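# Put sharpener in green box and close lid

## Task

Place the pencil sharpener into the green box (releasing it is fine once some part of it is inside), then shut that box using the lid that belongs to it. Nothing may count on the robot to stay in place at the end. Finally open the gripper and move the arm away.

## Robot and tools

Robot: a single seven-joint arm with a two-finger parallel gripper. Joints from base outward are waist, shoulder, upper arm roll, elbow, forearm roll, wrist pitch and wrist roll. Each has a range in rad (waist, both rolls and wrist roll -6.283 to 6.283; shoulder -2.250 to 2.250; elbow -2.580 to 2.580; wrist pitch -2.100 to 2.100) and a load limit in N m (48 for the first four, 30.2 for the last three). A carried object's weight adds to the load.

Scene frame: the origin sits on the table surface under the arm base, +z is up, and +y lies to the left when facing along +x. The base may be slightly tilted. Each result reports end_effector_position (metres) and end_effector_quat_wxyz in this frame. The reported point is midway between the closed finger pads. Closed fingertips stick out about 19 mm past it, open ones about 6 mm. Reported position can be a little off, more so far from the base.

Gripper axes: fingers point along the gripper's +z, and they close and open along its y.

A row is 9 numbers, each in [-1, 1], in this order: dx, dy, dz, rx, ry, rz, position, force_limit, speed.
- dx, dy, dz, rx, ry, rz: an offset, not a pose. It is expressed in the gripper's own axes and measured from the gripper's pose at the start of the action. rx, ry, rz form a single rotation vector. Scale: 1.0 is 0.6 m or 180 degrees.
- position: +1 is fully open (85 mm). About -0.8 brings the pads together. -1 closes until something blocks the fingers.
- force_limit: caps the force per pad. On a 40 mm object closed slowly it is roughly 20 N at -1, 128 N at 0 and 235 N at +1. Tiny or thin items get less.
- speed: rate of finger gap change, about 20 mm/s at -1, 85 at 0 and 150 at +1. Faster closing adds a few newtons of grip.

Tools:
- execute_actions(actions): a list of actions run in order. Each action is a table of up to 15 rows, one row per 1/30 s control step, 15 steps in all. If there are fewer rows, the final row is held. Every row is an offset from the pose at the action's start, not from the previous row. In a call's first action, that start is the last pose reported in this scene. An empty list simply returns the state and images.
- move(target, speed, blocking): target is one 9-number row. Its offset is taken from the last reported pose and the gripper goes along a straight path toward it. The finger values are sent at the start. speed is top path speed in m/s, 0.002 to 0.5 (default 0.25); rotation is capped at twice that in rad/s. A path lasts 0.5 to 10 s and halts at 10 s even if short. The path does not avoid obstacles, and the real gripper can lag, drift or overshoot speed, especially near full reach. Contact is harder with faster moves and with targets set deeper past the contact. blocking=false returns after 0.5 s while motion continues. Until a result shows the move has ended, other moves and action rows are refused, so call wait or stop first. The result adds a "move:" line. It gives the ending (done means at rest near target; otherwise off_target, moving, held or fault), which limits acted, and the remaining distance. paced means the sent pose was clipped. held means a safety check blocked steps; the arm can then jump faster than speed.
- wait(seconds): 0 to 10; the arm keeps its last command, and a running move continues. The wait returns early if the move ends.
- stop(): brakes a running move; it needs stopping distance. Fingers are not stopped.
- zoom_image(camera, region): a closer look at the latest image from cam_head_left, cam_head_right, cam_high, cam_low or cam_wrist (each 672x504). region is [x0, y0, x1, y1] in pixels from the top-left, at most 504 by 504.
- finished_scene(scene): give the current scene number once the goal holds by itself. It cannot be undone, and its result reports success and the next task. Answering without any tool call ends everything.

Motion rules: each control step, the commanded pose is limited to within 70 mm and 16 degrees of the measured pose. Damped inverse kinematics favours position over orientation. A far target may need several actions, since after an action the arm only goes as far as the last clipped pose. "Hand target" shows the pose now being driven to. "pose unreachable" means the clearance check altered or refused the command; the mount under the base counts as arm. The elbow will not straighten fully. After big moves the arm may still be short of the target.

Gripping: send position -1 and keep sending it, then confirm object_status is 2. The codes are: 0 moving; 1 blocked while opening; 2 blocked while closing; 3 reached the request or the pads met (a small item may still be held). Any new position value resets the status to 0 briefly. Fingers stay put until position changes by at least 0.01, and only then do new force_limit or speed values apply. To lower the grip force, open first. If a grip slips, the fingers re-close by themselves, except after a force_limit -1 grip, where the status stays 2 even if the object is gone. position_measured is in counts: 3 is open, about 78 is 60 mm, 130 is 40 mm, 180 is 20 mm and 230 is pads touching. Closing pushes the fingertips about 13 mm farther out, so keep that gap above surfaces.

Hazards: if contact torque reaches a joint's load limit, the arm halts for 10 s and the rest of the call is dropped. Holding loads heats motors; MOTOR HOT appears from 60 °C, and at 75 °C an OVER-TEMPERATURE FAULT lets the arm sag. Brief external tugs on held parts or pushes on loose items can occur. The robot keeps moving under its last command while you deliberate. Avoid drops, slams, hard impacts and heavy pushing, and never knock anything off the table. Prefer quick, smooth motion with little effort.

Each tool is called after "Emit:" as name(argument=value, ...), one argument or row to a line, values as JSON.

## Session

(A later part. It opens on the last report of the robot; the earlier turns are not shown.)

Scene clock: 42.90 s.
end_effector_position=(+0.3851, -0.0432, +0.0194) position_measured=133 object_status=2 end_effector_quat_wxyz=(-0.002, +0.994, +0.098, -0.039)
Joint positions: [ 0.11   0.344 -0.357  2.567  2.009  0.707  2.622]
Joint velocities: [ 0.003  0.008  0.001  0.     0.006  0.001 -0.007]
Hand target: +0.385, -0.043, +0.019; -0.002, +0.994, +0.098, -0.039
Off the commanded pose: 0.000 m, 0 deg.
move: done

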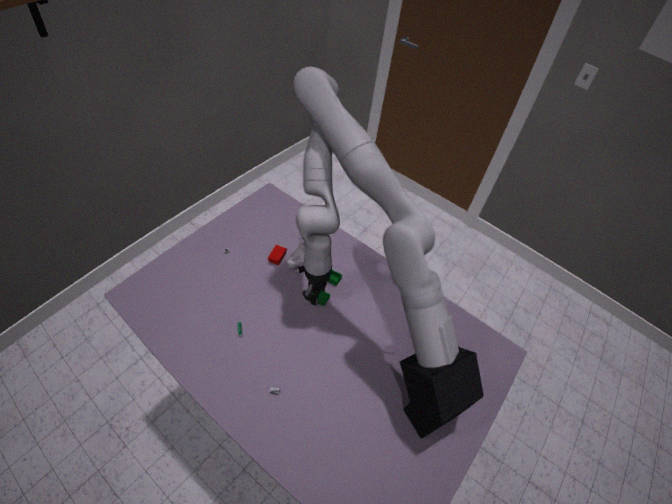

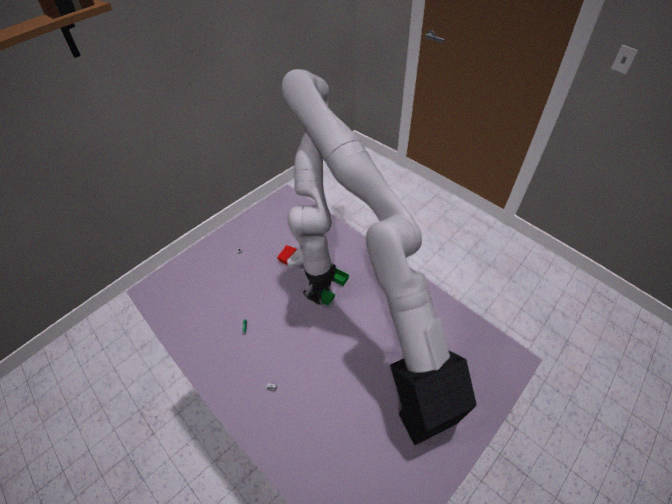

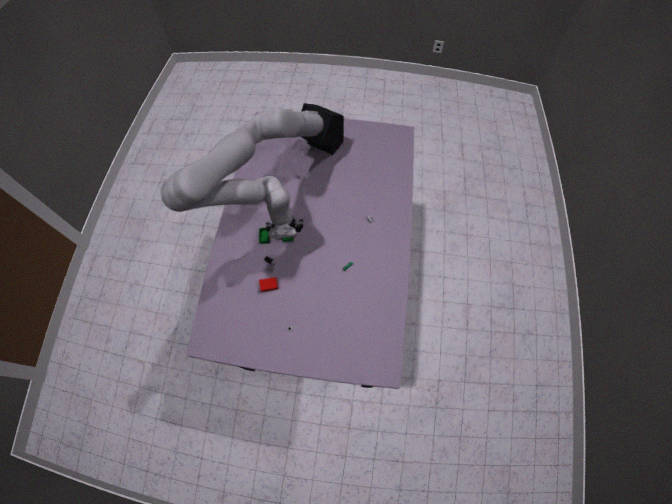

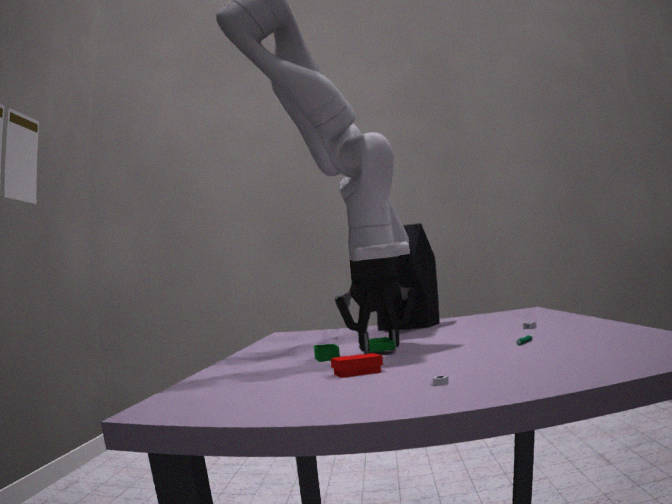

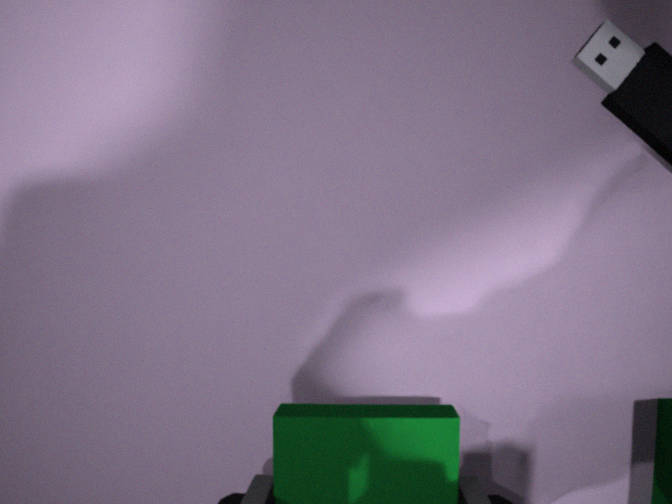

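Emit:
execute_actions(
  actions=[
    [[0,0,0,0,0,0,0.4,-0.6,-0.3]],
    [[0,0,0,0,0,0,0.4,-0.6,-0.3]],
  ],
)

Emit:
move(
  target=[0.1,0,-0.2,0,0,0,1,-0.6,0],
  speed=0.15,
)

Emit:
zoom_image(
  camera="cam_head_left",
  region=[210,230,310,410],
)

Scene clock: 49.07 s.
end_effector_position=(+0.3851, -0.0432, +0.0194) position_measured=78 object_status=3 end_effector_quat_wxyz=(-0.002, +0.994, +0.098, -0.039)
Joint positions: [ 0.11   0.344 -0.357  2.567  2.009  0.707  2.622]
Joint velocities: [ 0.     0.    -0.    -0.     0.001  0.001  0.   ]
Hand target: +0.385, -0.043, +0.019; -0.002, +0.994, +0.098, -0.039
Off the commanded pose: 0.000 m, 0 deg.

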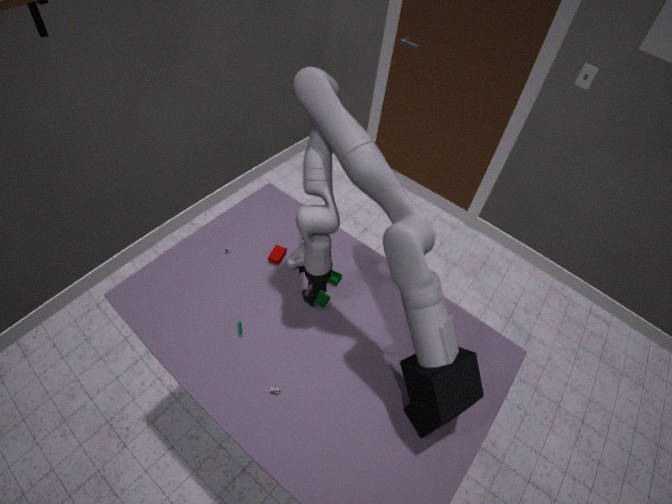

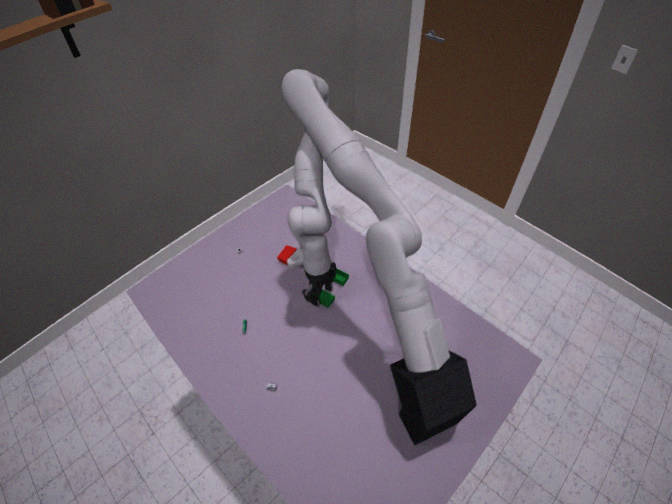

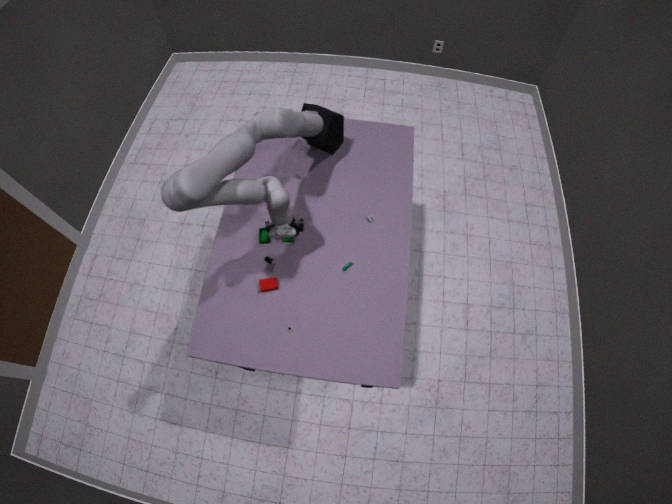

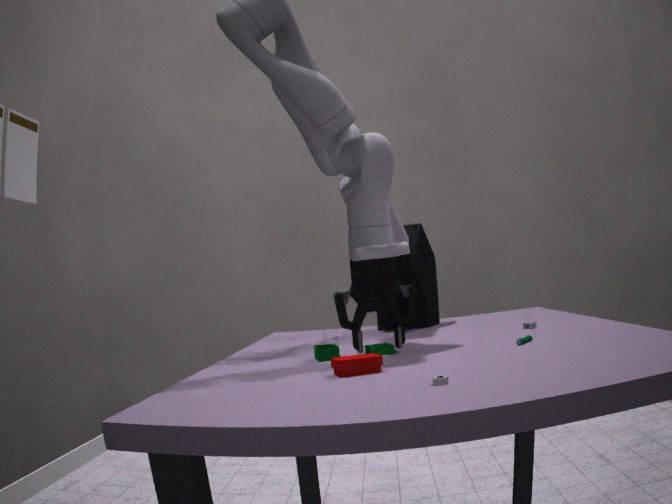

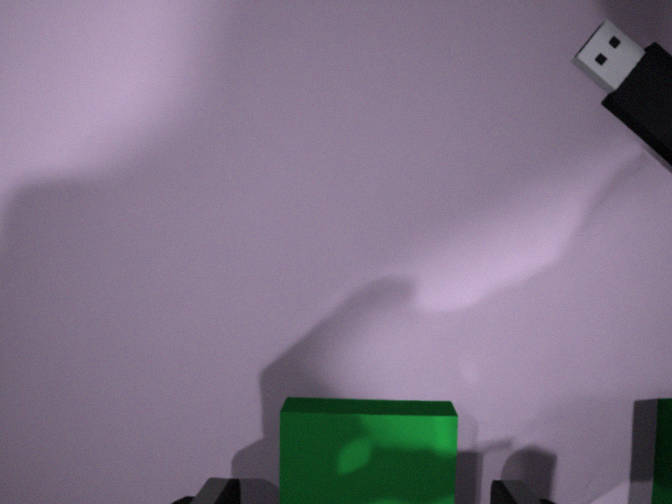

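Scene clock: 50.50 s.
end_effector_position=(+0.4525, -0.0303, +0.1346) position_measured=3 object_status=3 end_effector_quat_wxyz=(-0.003, +0.994, +0.098, -0.039)
Joint positions: [-0.027 -0.072 -0.404  2.357  1.034  0.714  3.539]
Joint velocities: [ 0.001 -0.003  0.002 -0.003 -0.008 -0.001  0.009]
Hand target: +0.453, -0.030, +0.135; -0.003, +0.994, +0.098, -0.039
Off the commanded pose: 0.001 m, 0 deg.
move: done

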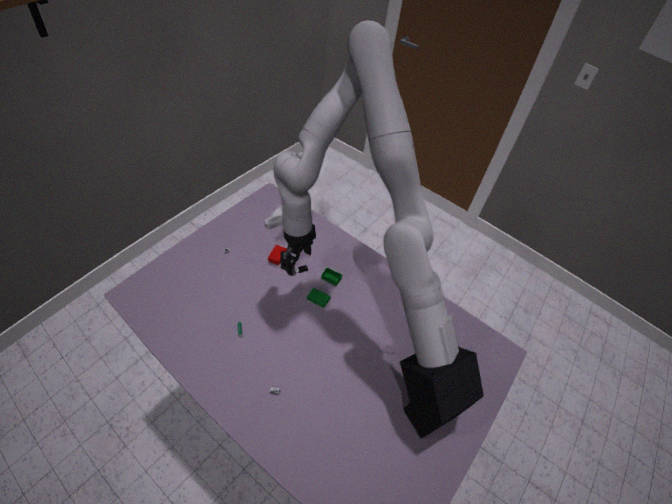

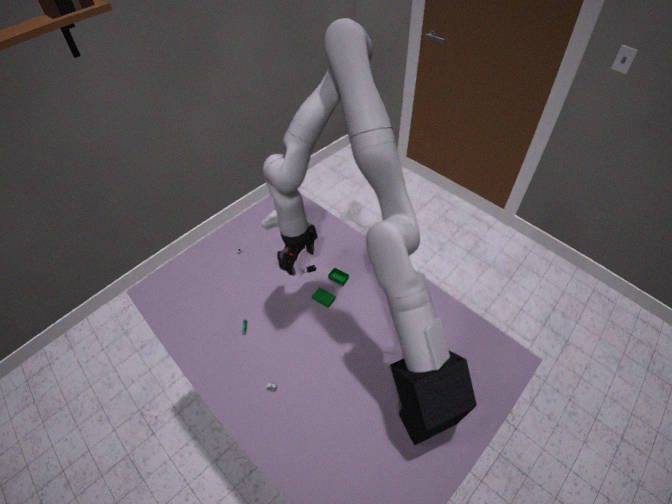

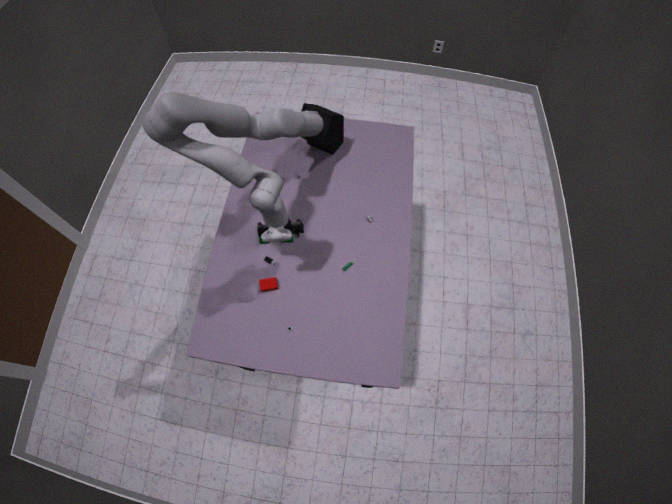

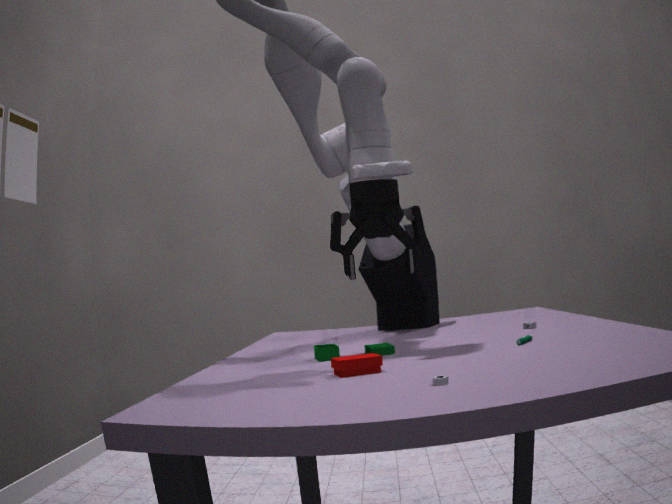

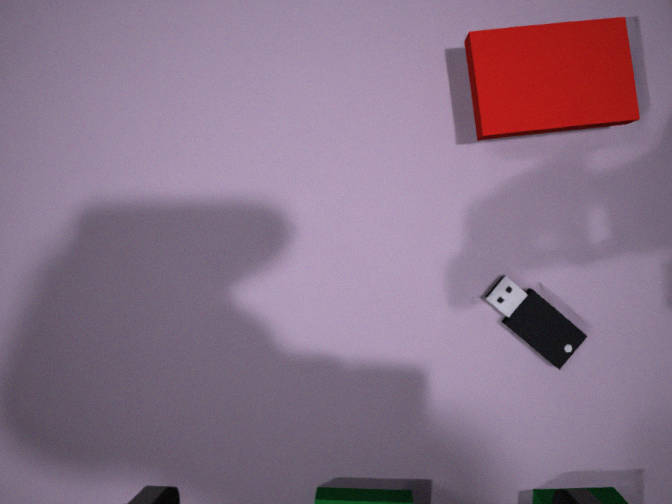

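Region (210, 230, 310, 410) of cam_head_left's 672x504 image, scaled by 2.800, with more detail than that image has.

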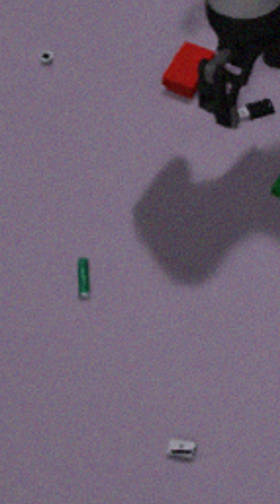

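Emit:
move(
  target=[-0.22,-0.36,-0.05,0,0,-0.5,1,-0.6,0],
  speed=0.2,
)

Scene clock: 59.93 s.
end_effector_position=(+0.2835, +0.1541, +0.1770) position_measured=3 object_status=3 end_effector_quat_wxyz=(-0.027, +0.633, +0.773, -0.026)
Joint positions: [-0.71   0.579 -0.823  2.392  1.092  1.265  3.899]
Joint velocities: [-0.005  0.009 -0.    -0.001  0.001  0.001  0.004]
Hand target: +0.283, +0.154, +0.177; -0.028, +0.633, +0.773, -0.026
Off the commanded pose: 0.002 m, 0 deg.
move: done

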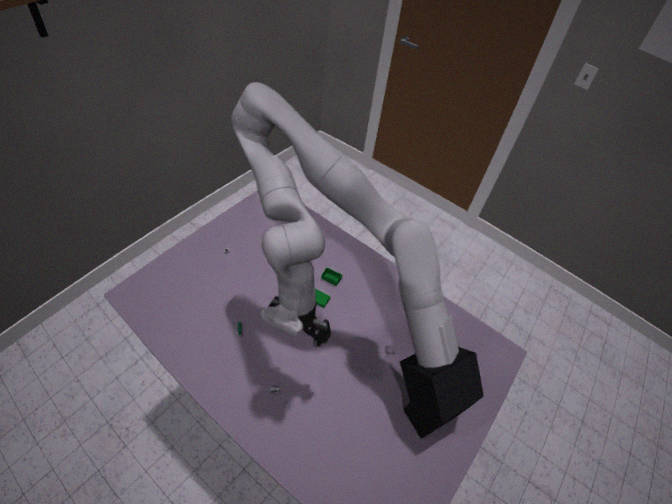

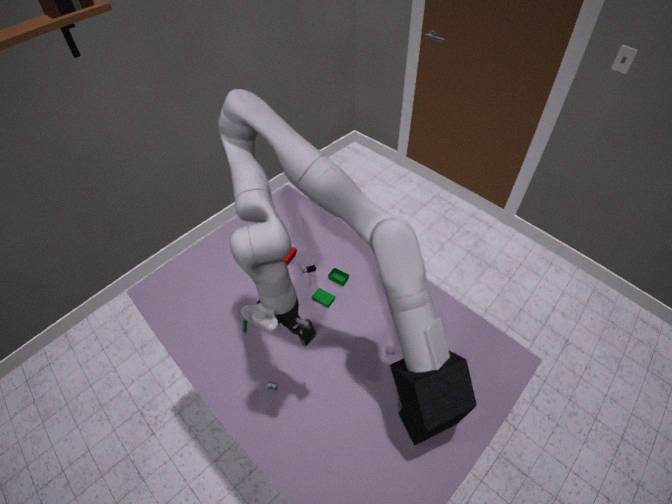

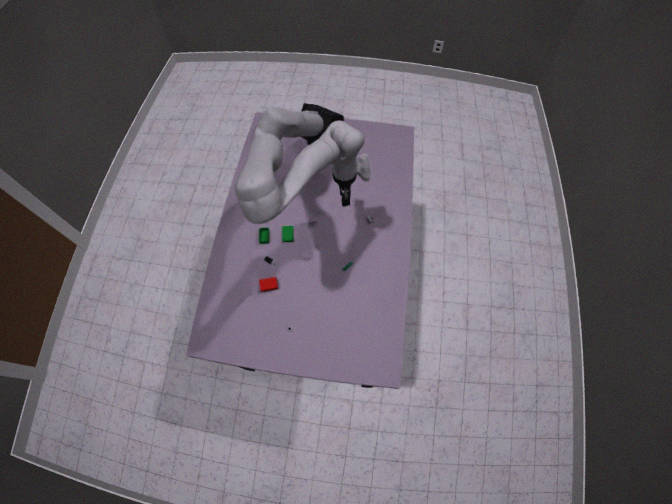

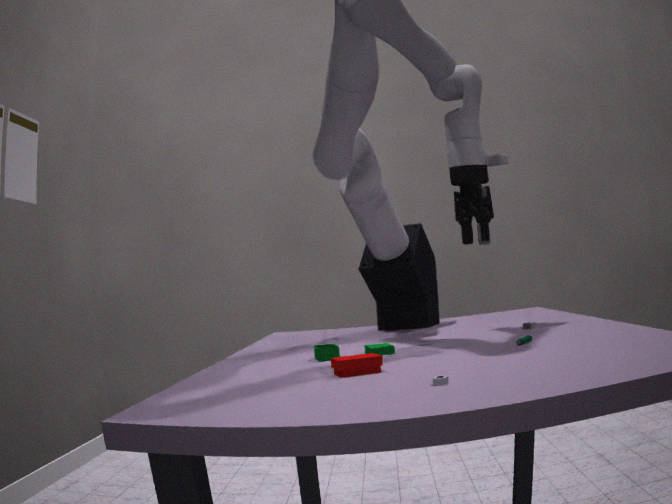

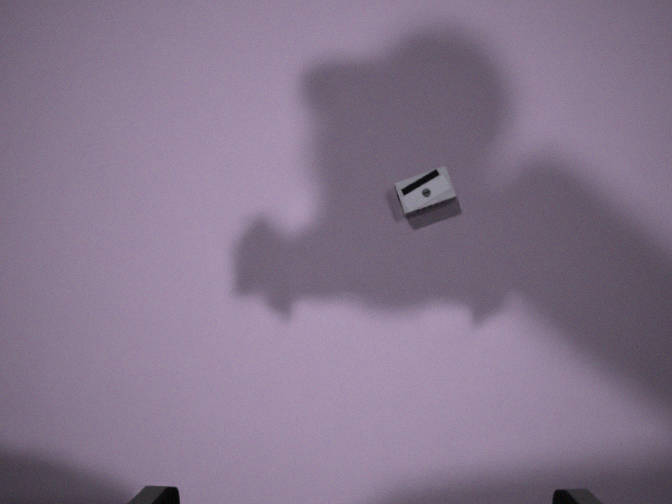

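Emit:
move(
  target=[0.16,0.04,0.15,-0.0236,-0.003,-0.11,1,-0.6,0],
  speed=0.12,
)

Scene clock: 68.40 s.
end_effector_position=(+0.2818, +0.2526, +0.0867) position_measured=3 object_status=3 end_effector_quat_wxyz=(-0.004, +0.492, +0.871, +0.005)
Joint positions: [-0.727  0.934 -0.642  2.198  1.451  1.322  4.144]
Joint velocities: [-0.001  0.007  0.001 -0.004  0.001 -0.001  0.003]
Hand target: +0.282, +0.253, +0.087; -0.004, +0.491, +0.871, +0.005
Off the commanded pose: 0.001 m, 0 deg.
move: done

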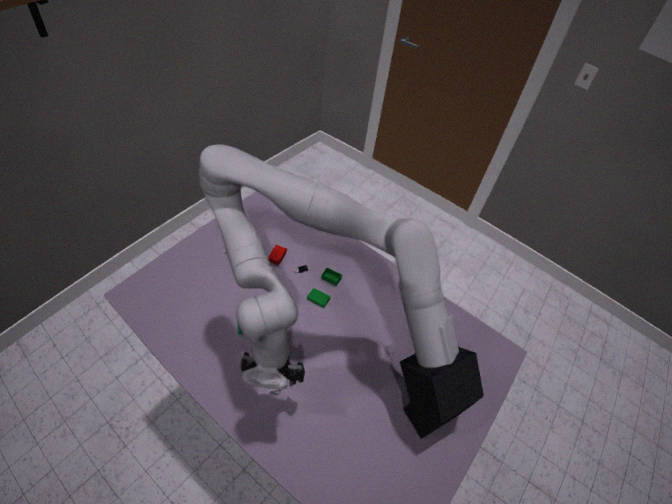

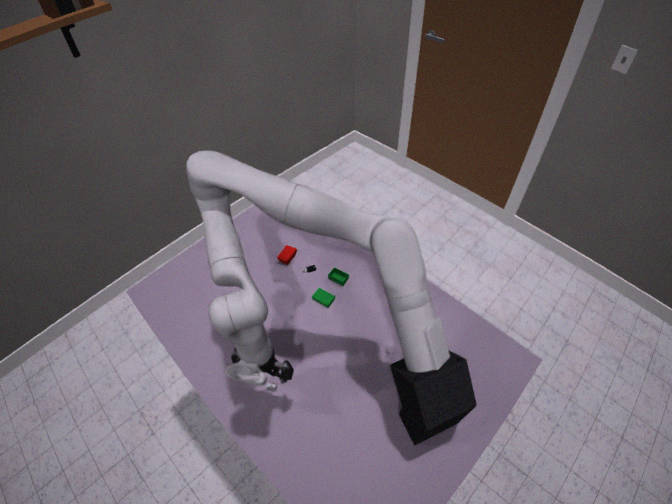

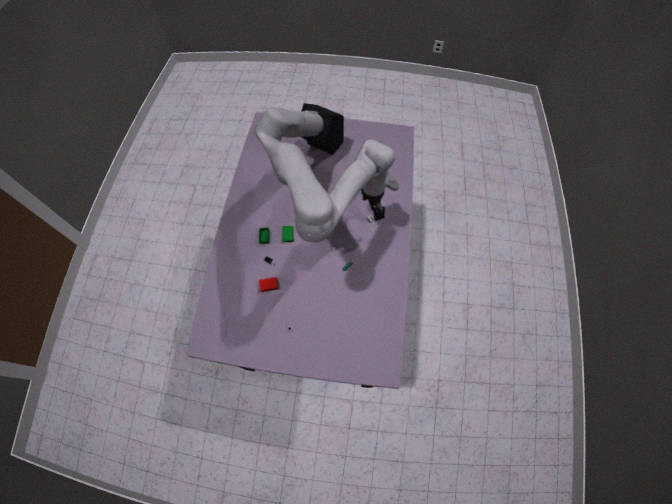

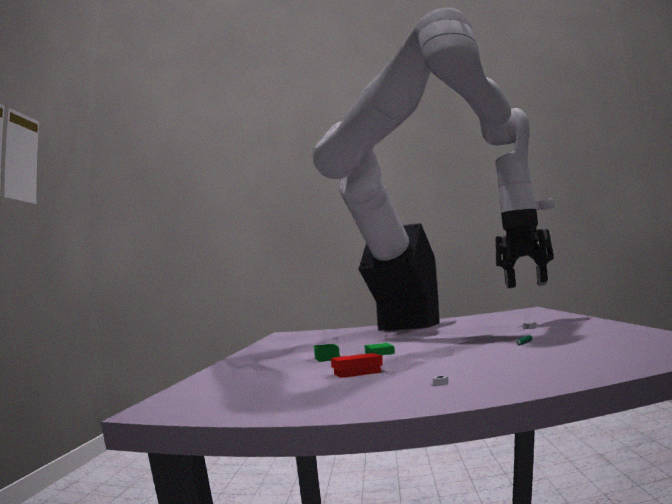

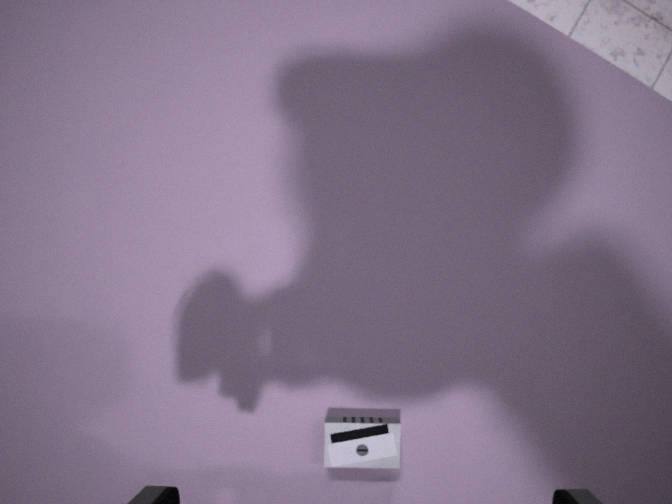

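Emit:
move(
  target=[0.01,-0.003,0.116,0,0,0,0.3,-0.6,0],
  speed=0.05,
)

Emit:
execute_actions(
  actions=[
    [[0,0,0,0,0,0,-1,-0.6,0]],
    [[0,0,0,0,0,0,-1,-0.6,0]],
    [[0,0,0,0,0,0,-1,-0.6,0]],
  ],
)

Emit:
move(
  target=[0,0,-0.15,0,0,0,-1,-0.6,0],
  speed=0.08,
)

Scene clock: 76.53 s.
end_effector_position=(+0.2773, +0.2580, +0.0174) position_measured=91 object_status=3 end_effector_quat_wxyz=(-0.004, +0.491, +0.871, +0.005)
Joint positions: [-0.65   1.064 -0.545  2.169  1.646  1.281  4.1  ]
Joint velocities: [ 0.001  0.005  0.002 -0.001  0.    -0.002 -0.002]
Hand target: +0.277, +0.258, +0.017; -0.004, +0.491, +0.871, +0.005
Off the commanded pose: 0.000 m, 0 deg.
move: done

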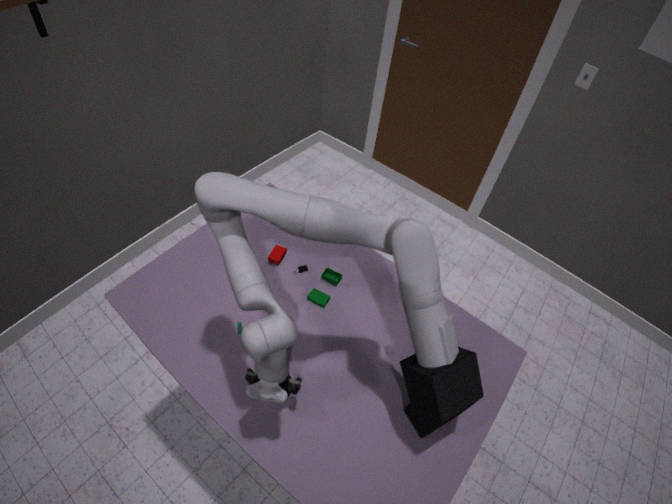

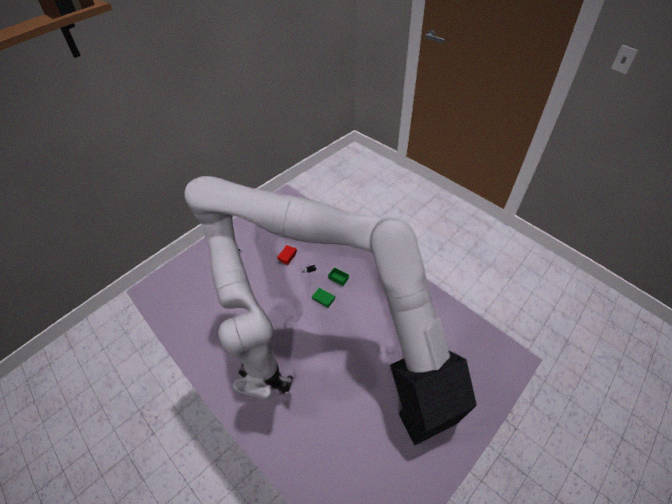

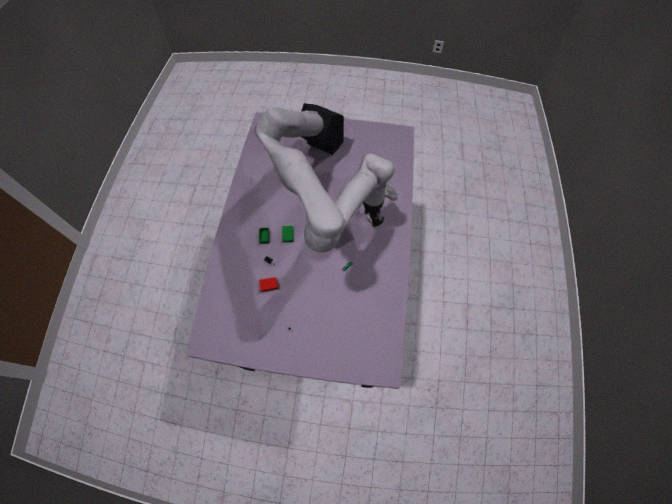

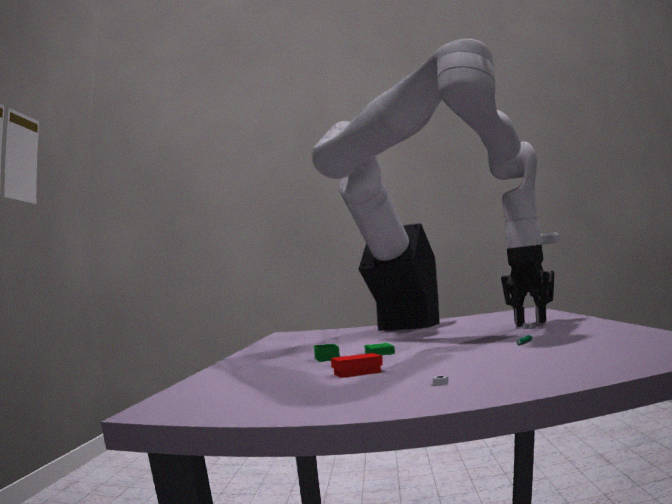

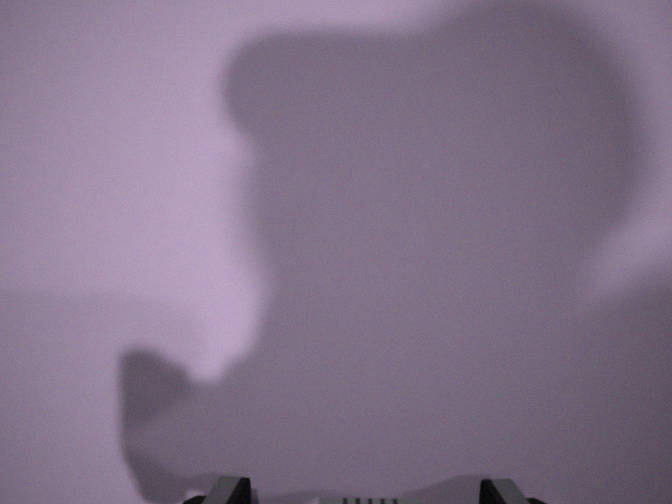

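Scene clock: 78.03 s.
end_effector_position=(+0.2771, +0.2584, +0.0178) position_measured=173 object_status=2 end_effector_quat_wxyz=(-0.004, +0.491, +0.871, +0.006)
Joint positions: [-0.651  1.063 -0.546  2.169  1.646  1.281  4.1  ]
Joint velocities: [-0.    -0.001  0.     0.001 -0.     0.     0.001]
Hand target: +0.277, +0.258, +0.018; -0.004, +0.491, +0.871, +0.006
Off the commanded pose: 0.000 m, 0 deg.

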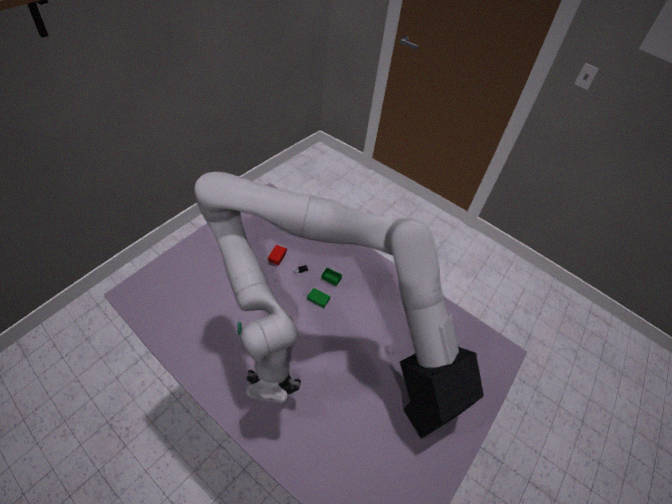

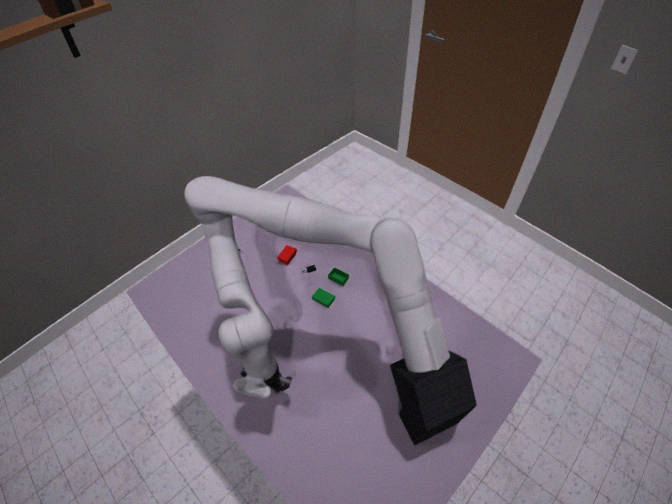

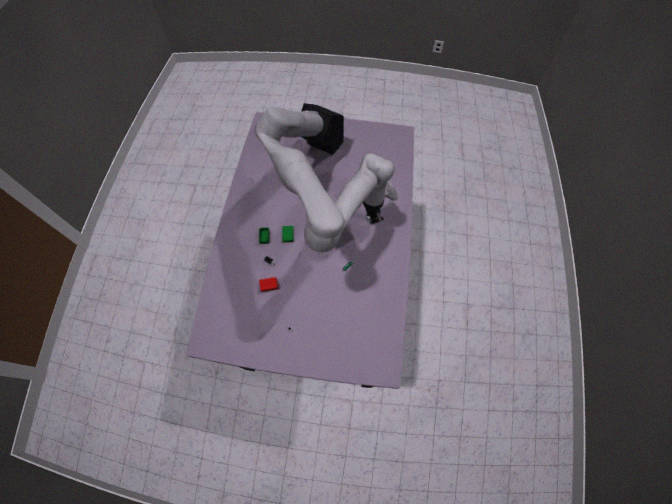

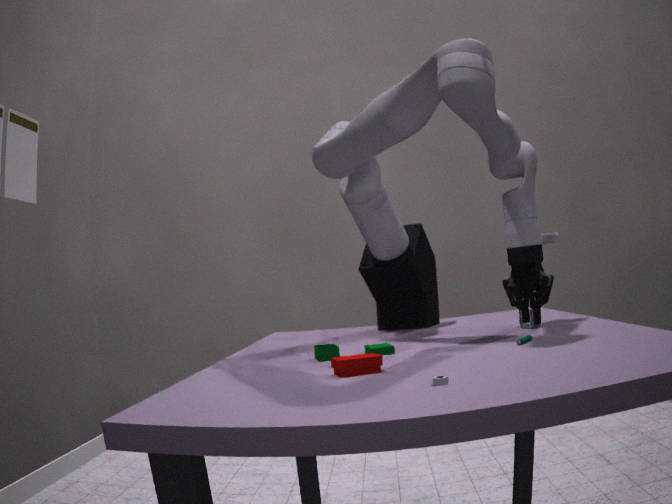

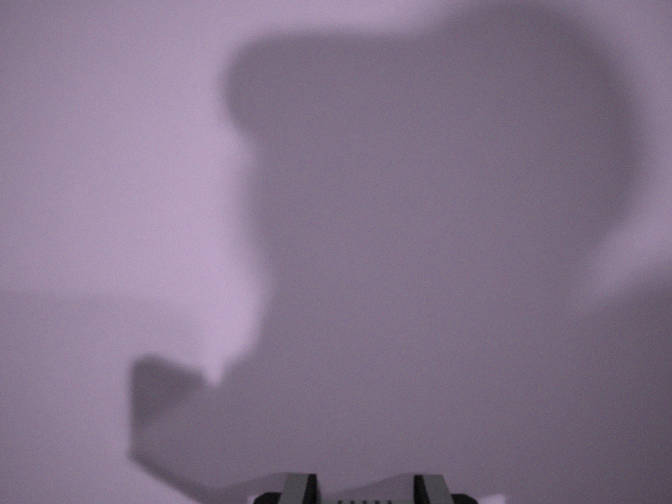

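Scene clock: 79.50 s.
end_effector_position=(+0.2770, +0.2567, +0.1076) position_measured=173 object_status=2 end_effector_quat_wxyz=(-0.004, +0.491, +0.871, +0.005)
Joint positions: [-0.764  0.914 -0.67   2.186  1.392  1.342  4.151]
Joint velocities: [-0.002 -0.005 -0.003 -0.001 -0.002  0.003  0.001]
Hand target: +0.277, +0.257, +0.108; -0.004, +0.491, +0.871, +0.006
Off the commanded pose: 0.000 m, 0 deg.
move: done

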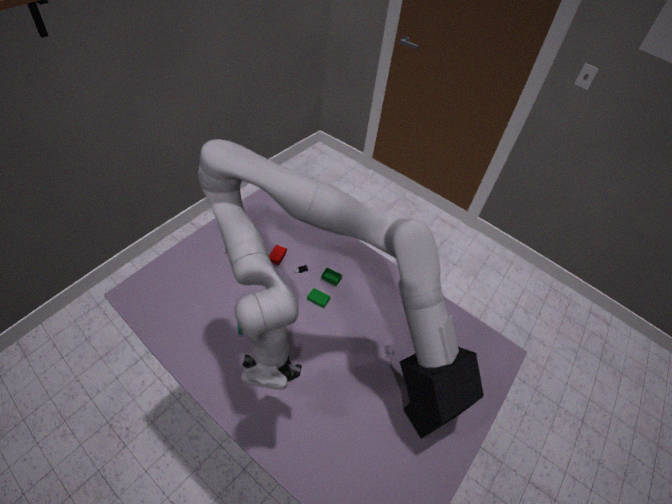

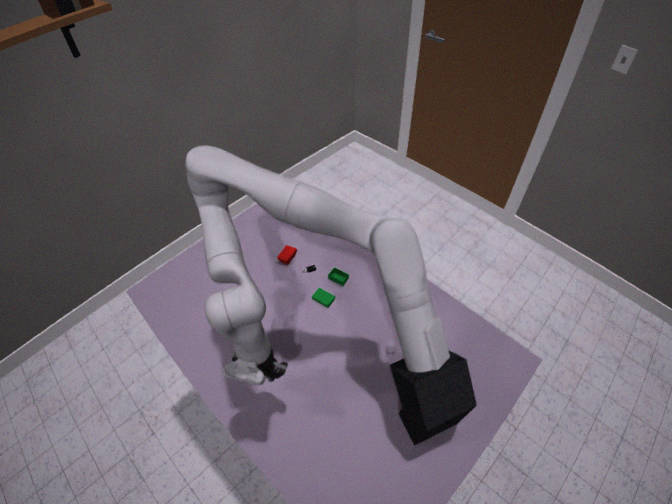

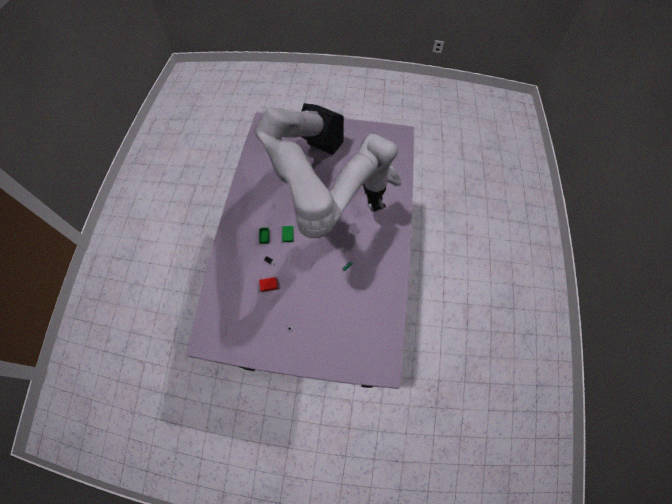

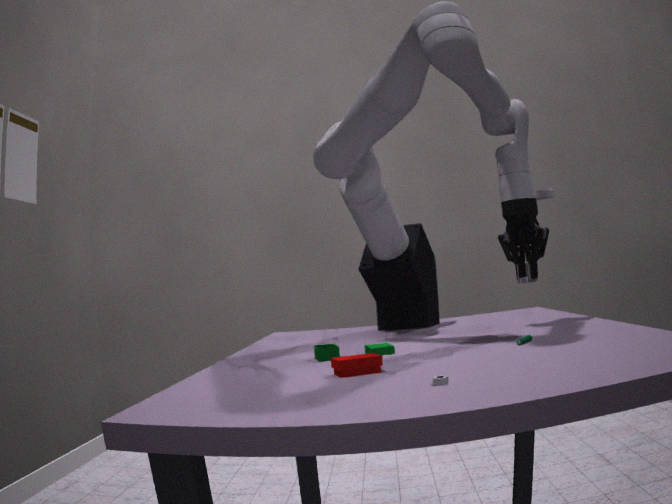

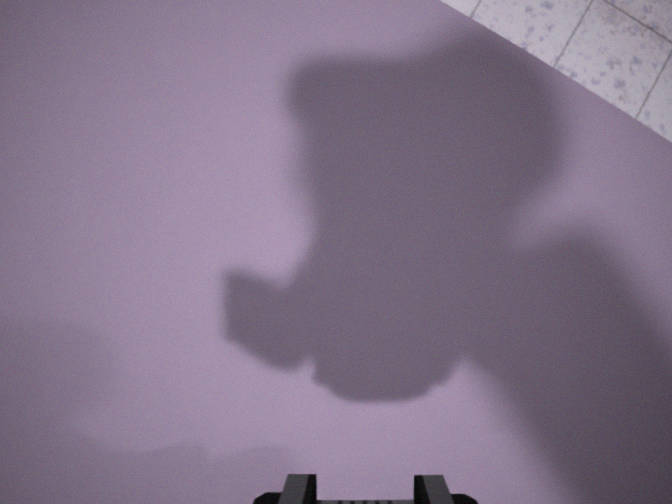

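Emit:
move(
  target=[-0.66,-0.155,0.06,0,0,0.11,-1,-0.6,0],
  speed=0.15,
)

Scene clock: 86.77 s.
end_effector_position=(+0.4025, -0.1287, +0.0647) position_measured=173 object_status=2 end_effector_quat_wxyz=(-0.014, +0.635, +0.772, +0.001)
Joint positions: [ 0.731  0.029 -0.549  2.58   2.252  0.345  4.342]
Joint velocities: [ 0.189  0.005 -0.163 -0.     0.092 -0.01  -0.063]
Hand target: +0.403, -0.129, +0.065; -0.014, +0.635, +0.772, +0.002
Off the commanded pose: 0.002 m, 1 deg.
joint sent to its limit — the command would take joint 4 (elbow) past its upper limit, so that joint was sent only as far as its limit.
move: done

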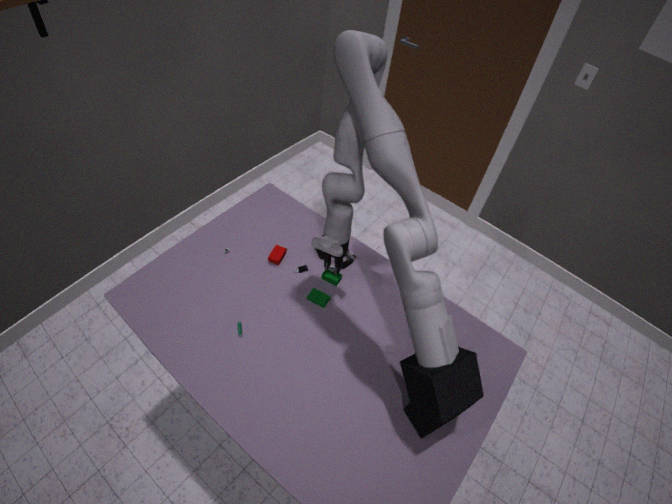

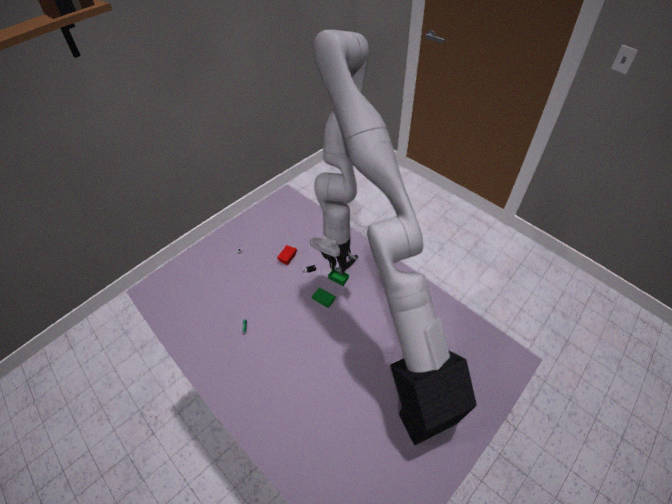

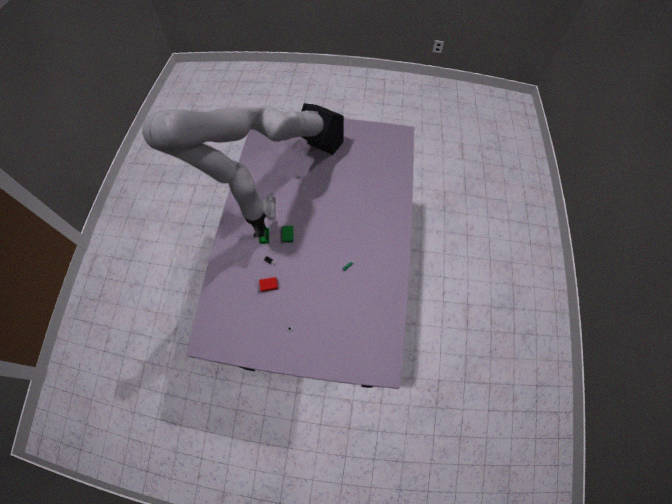

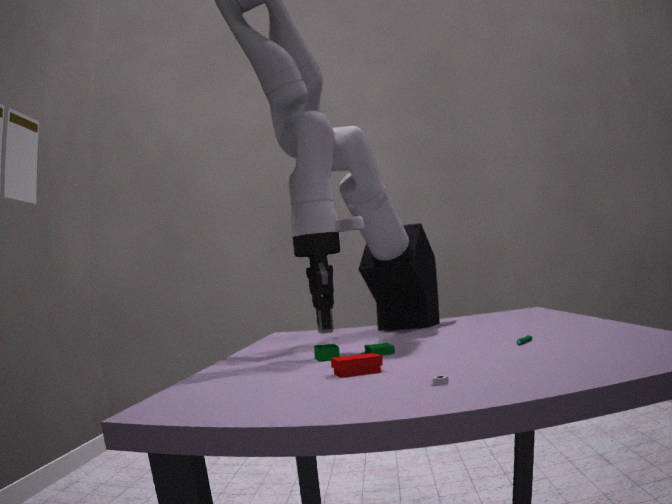

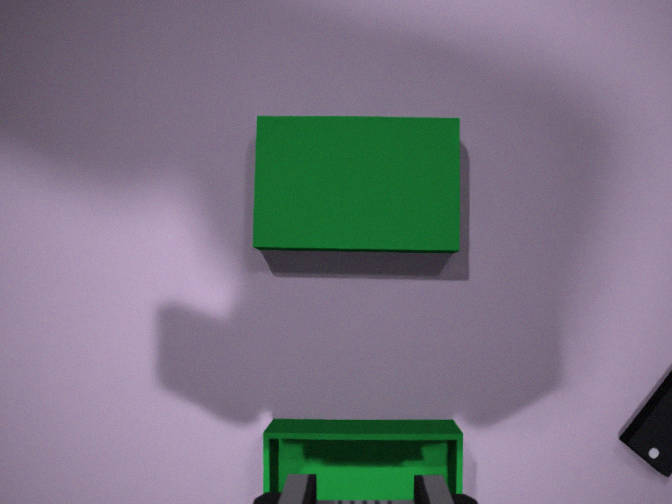

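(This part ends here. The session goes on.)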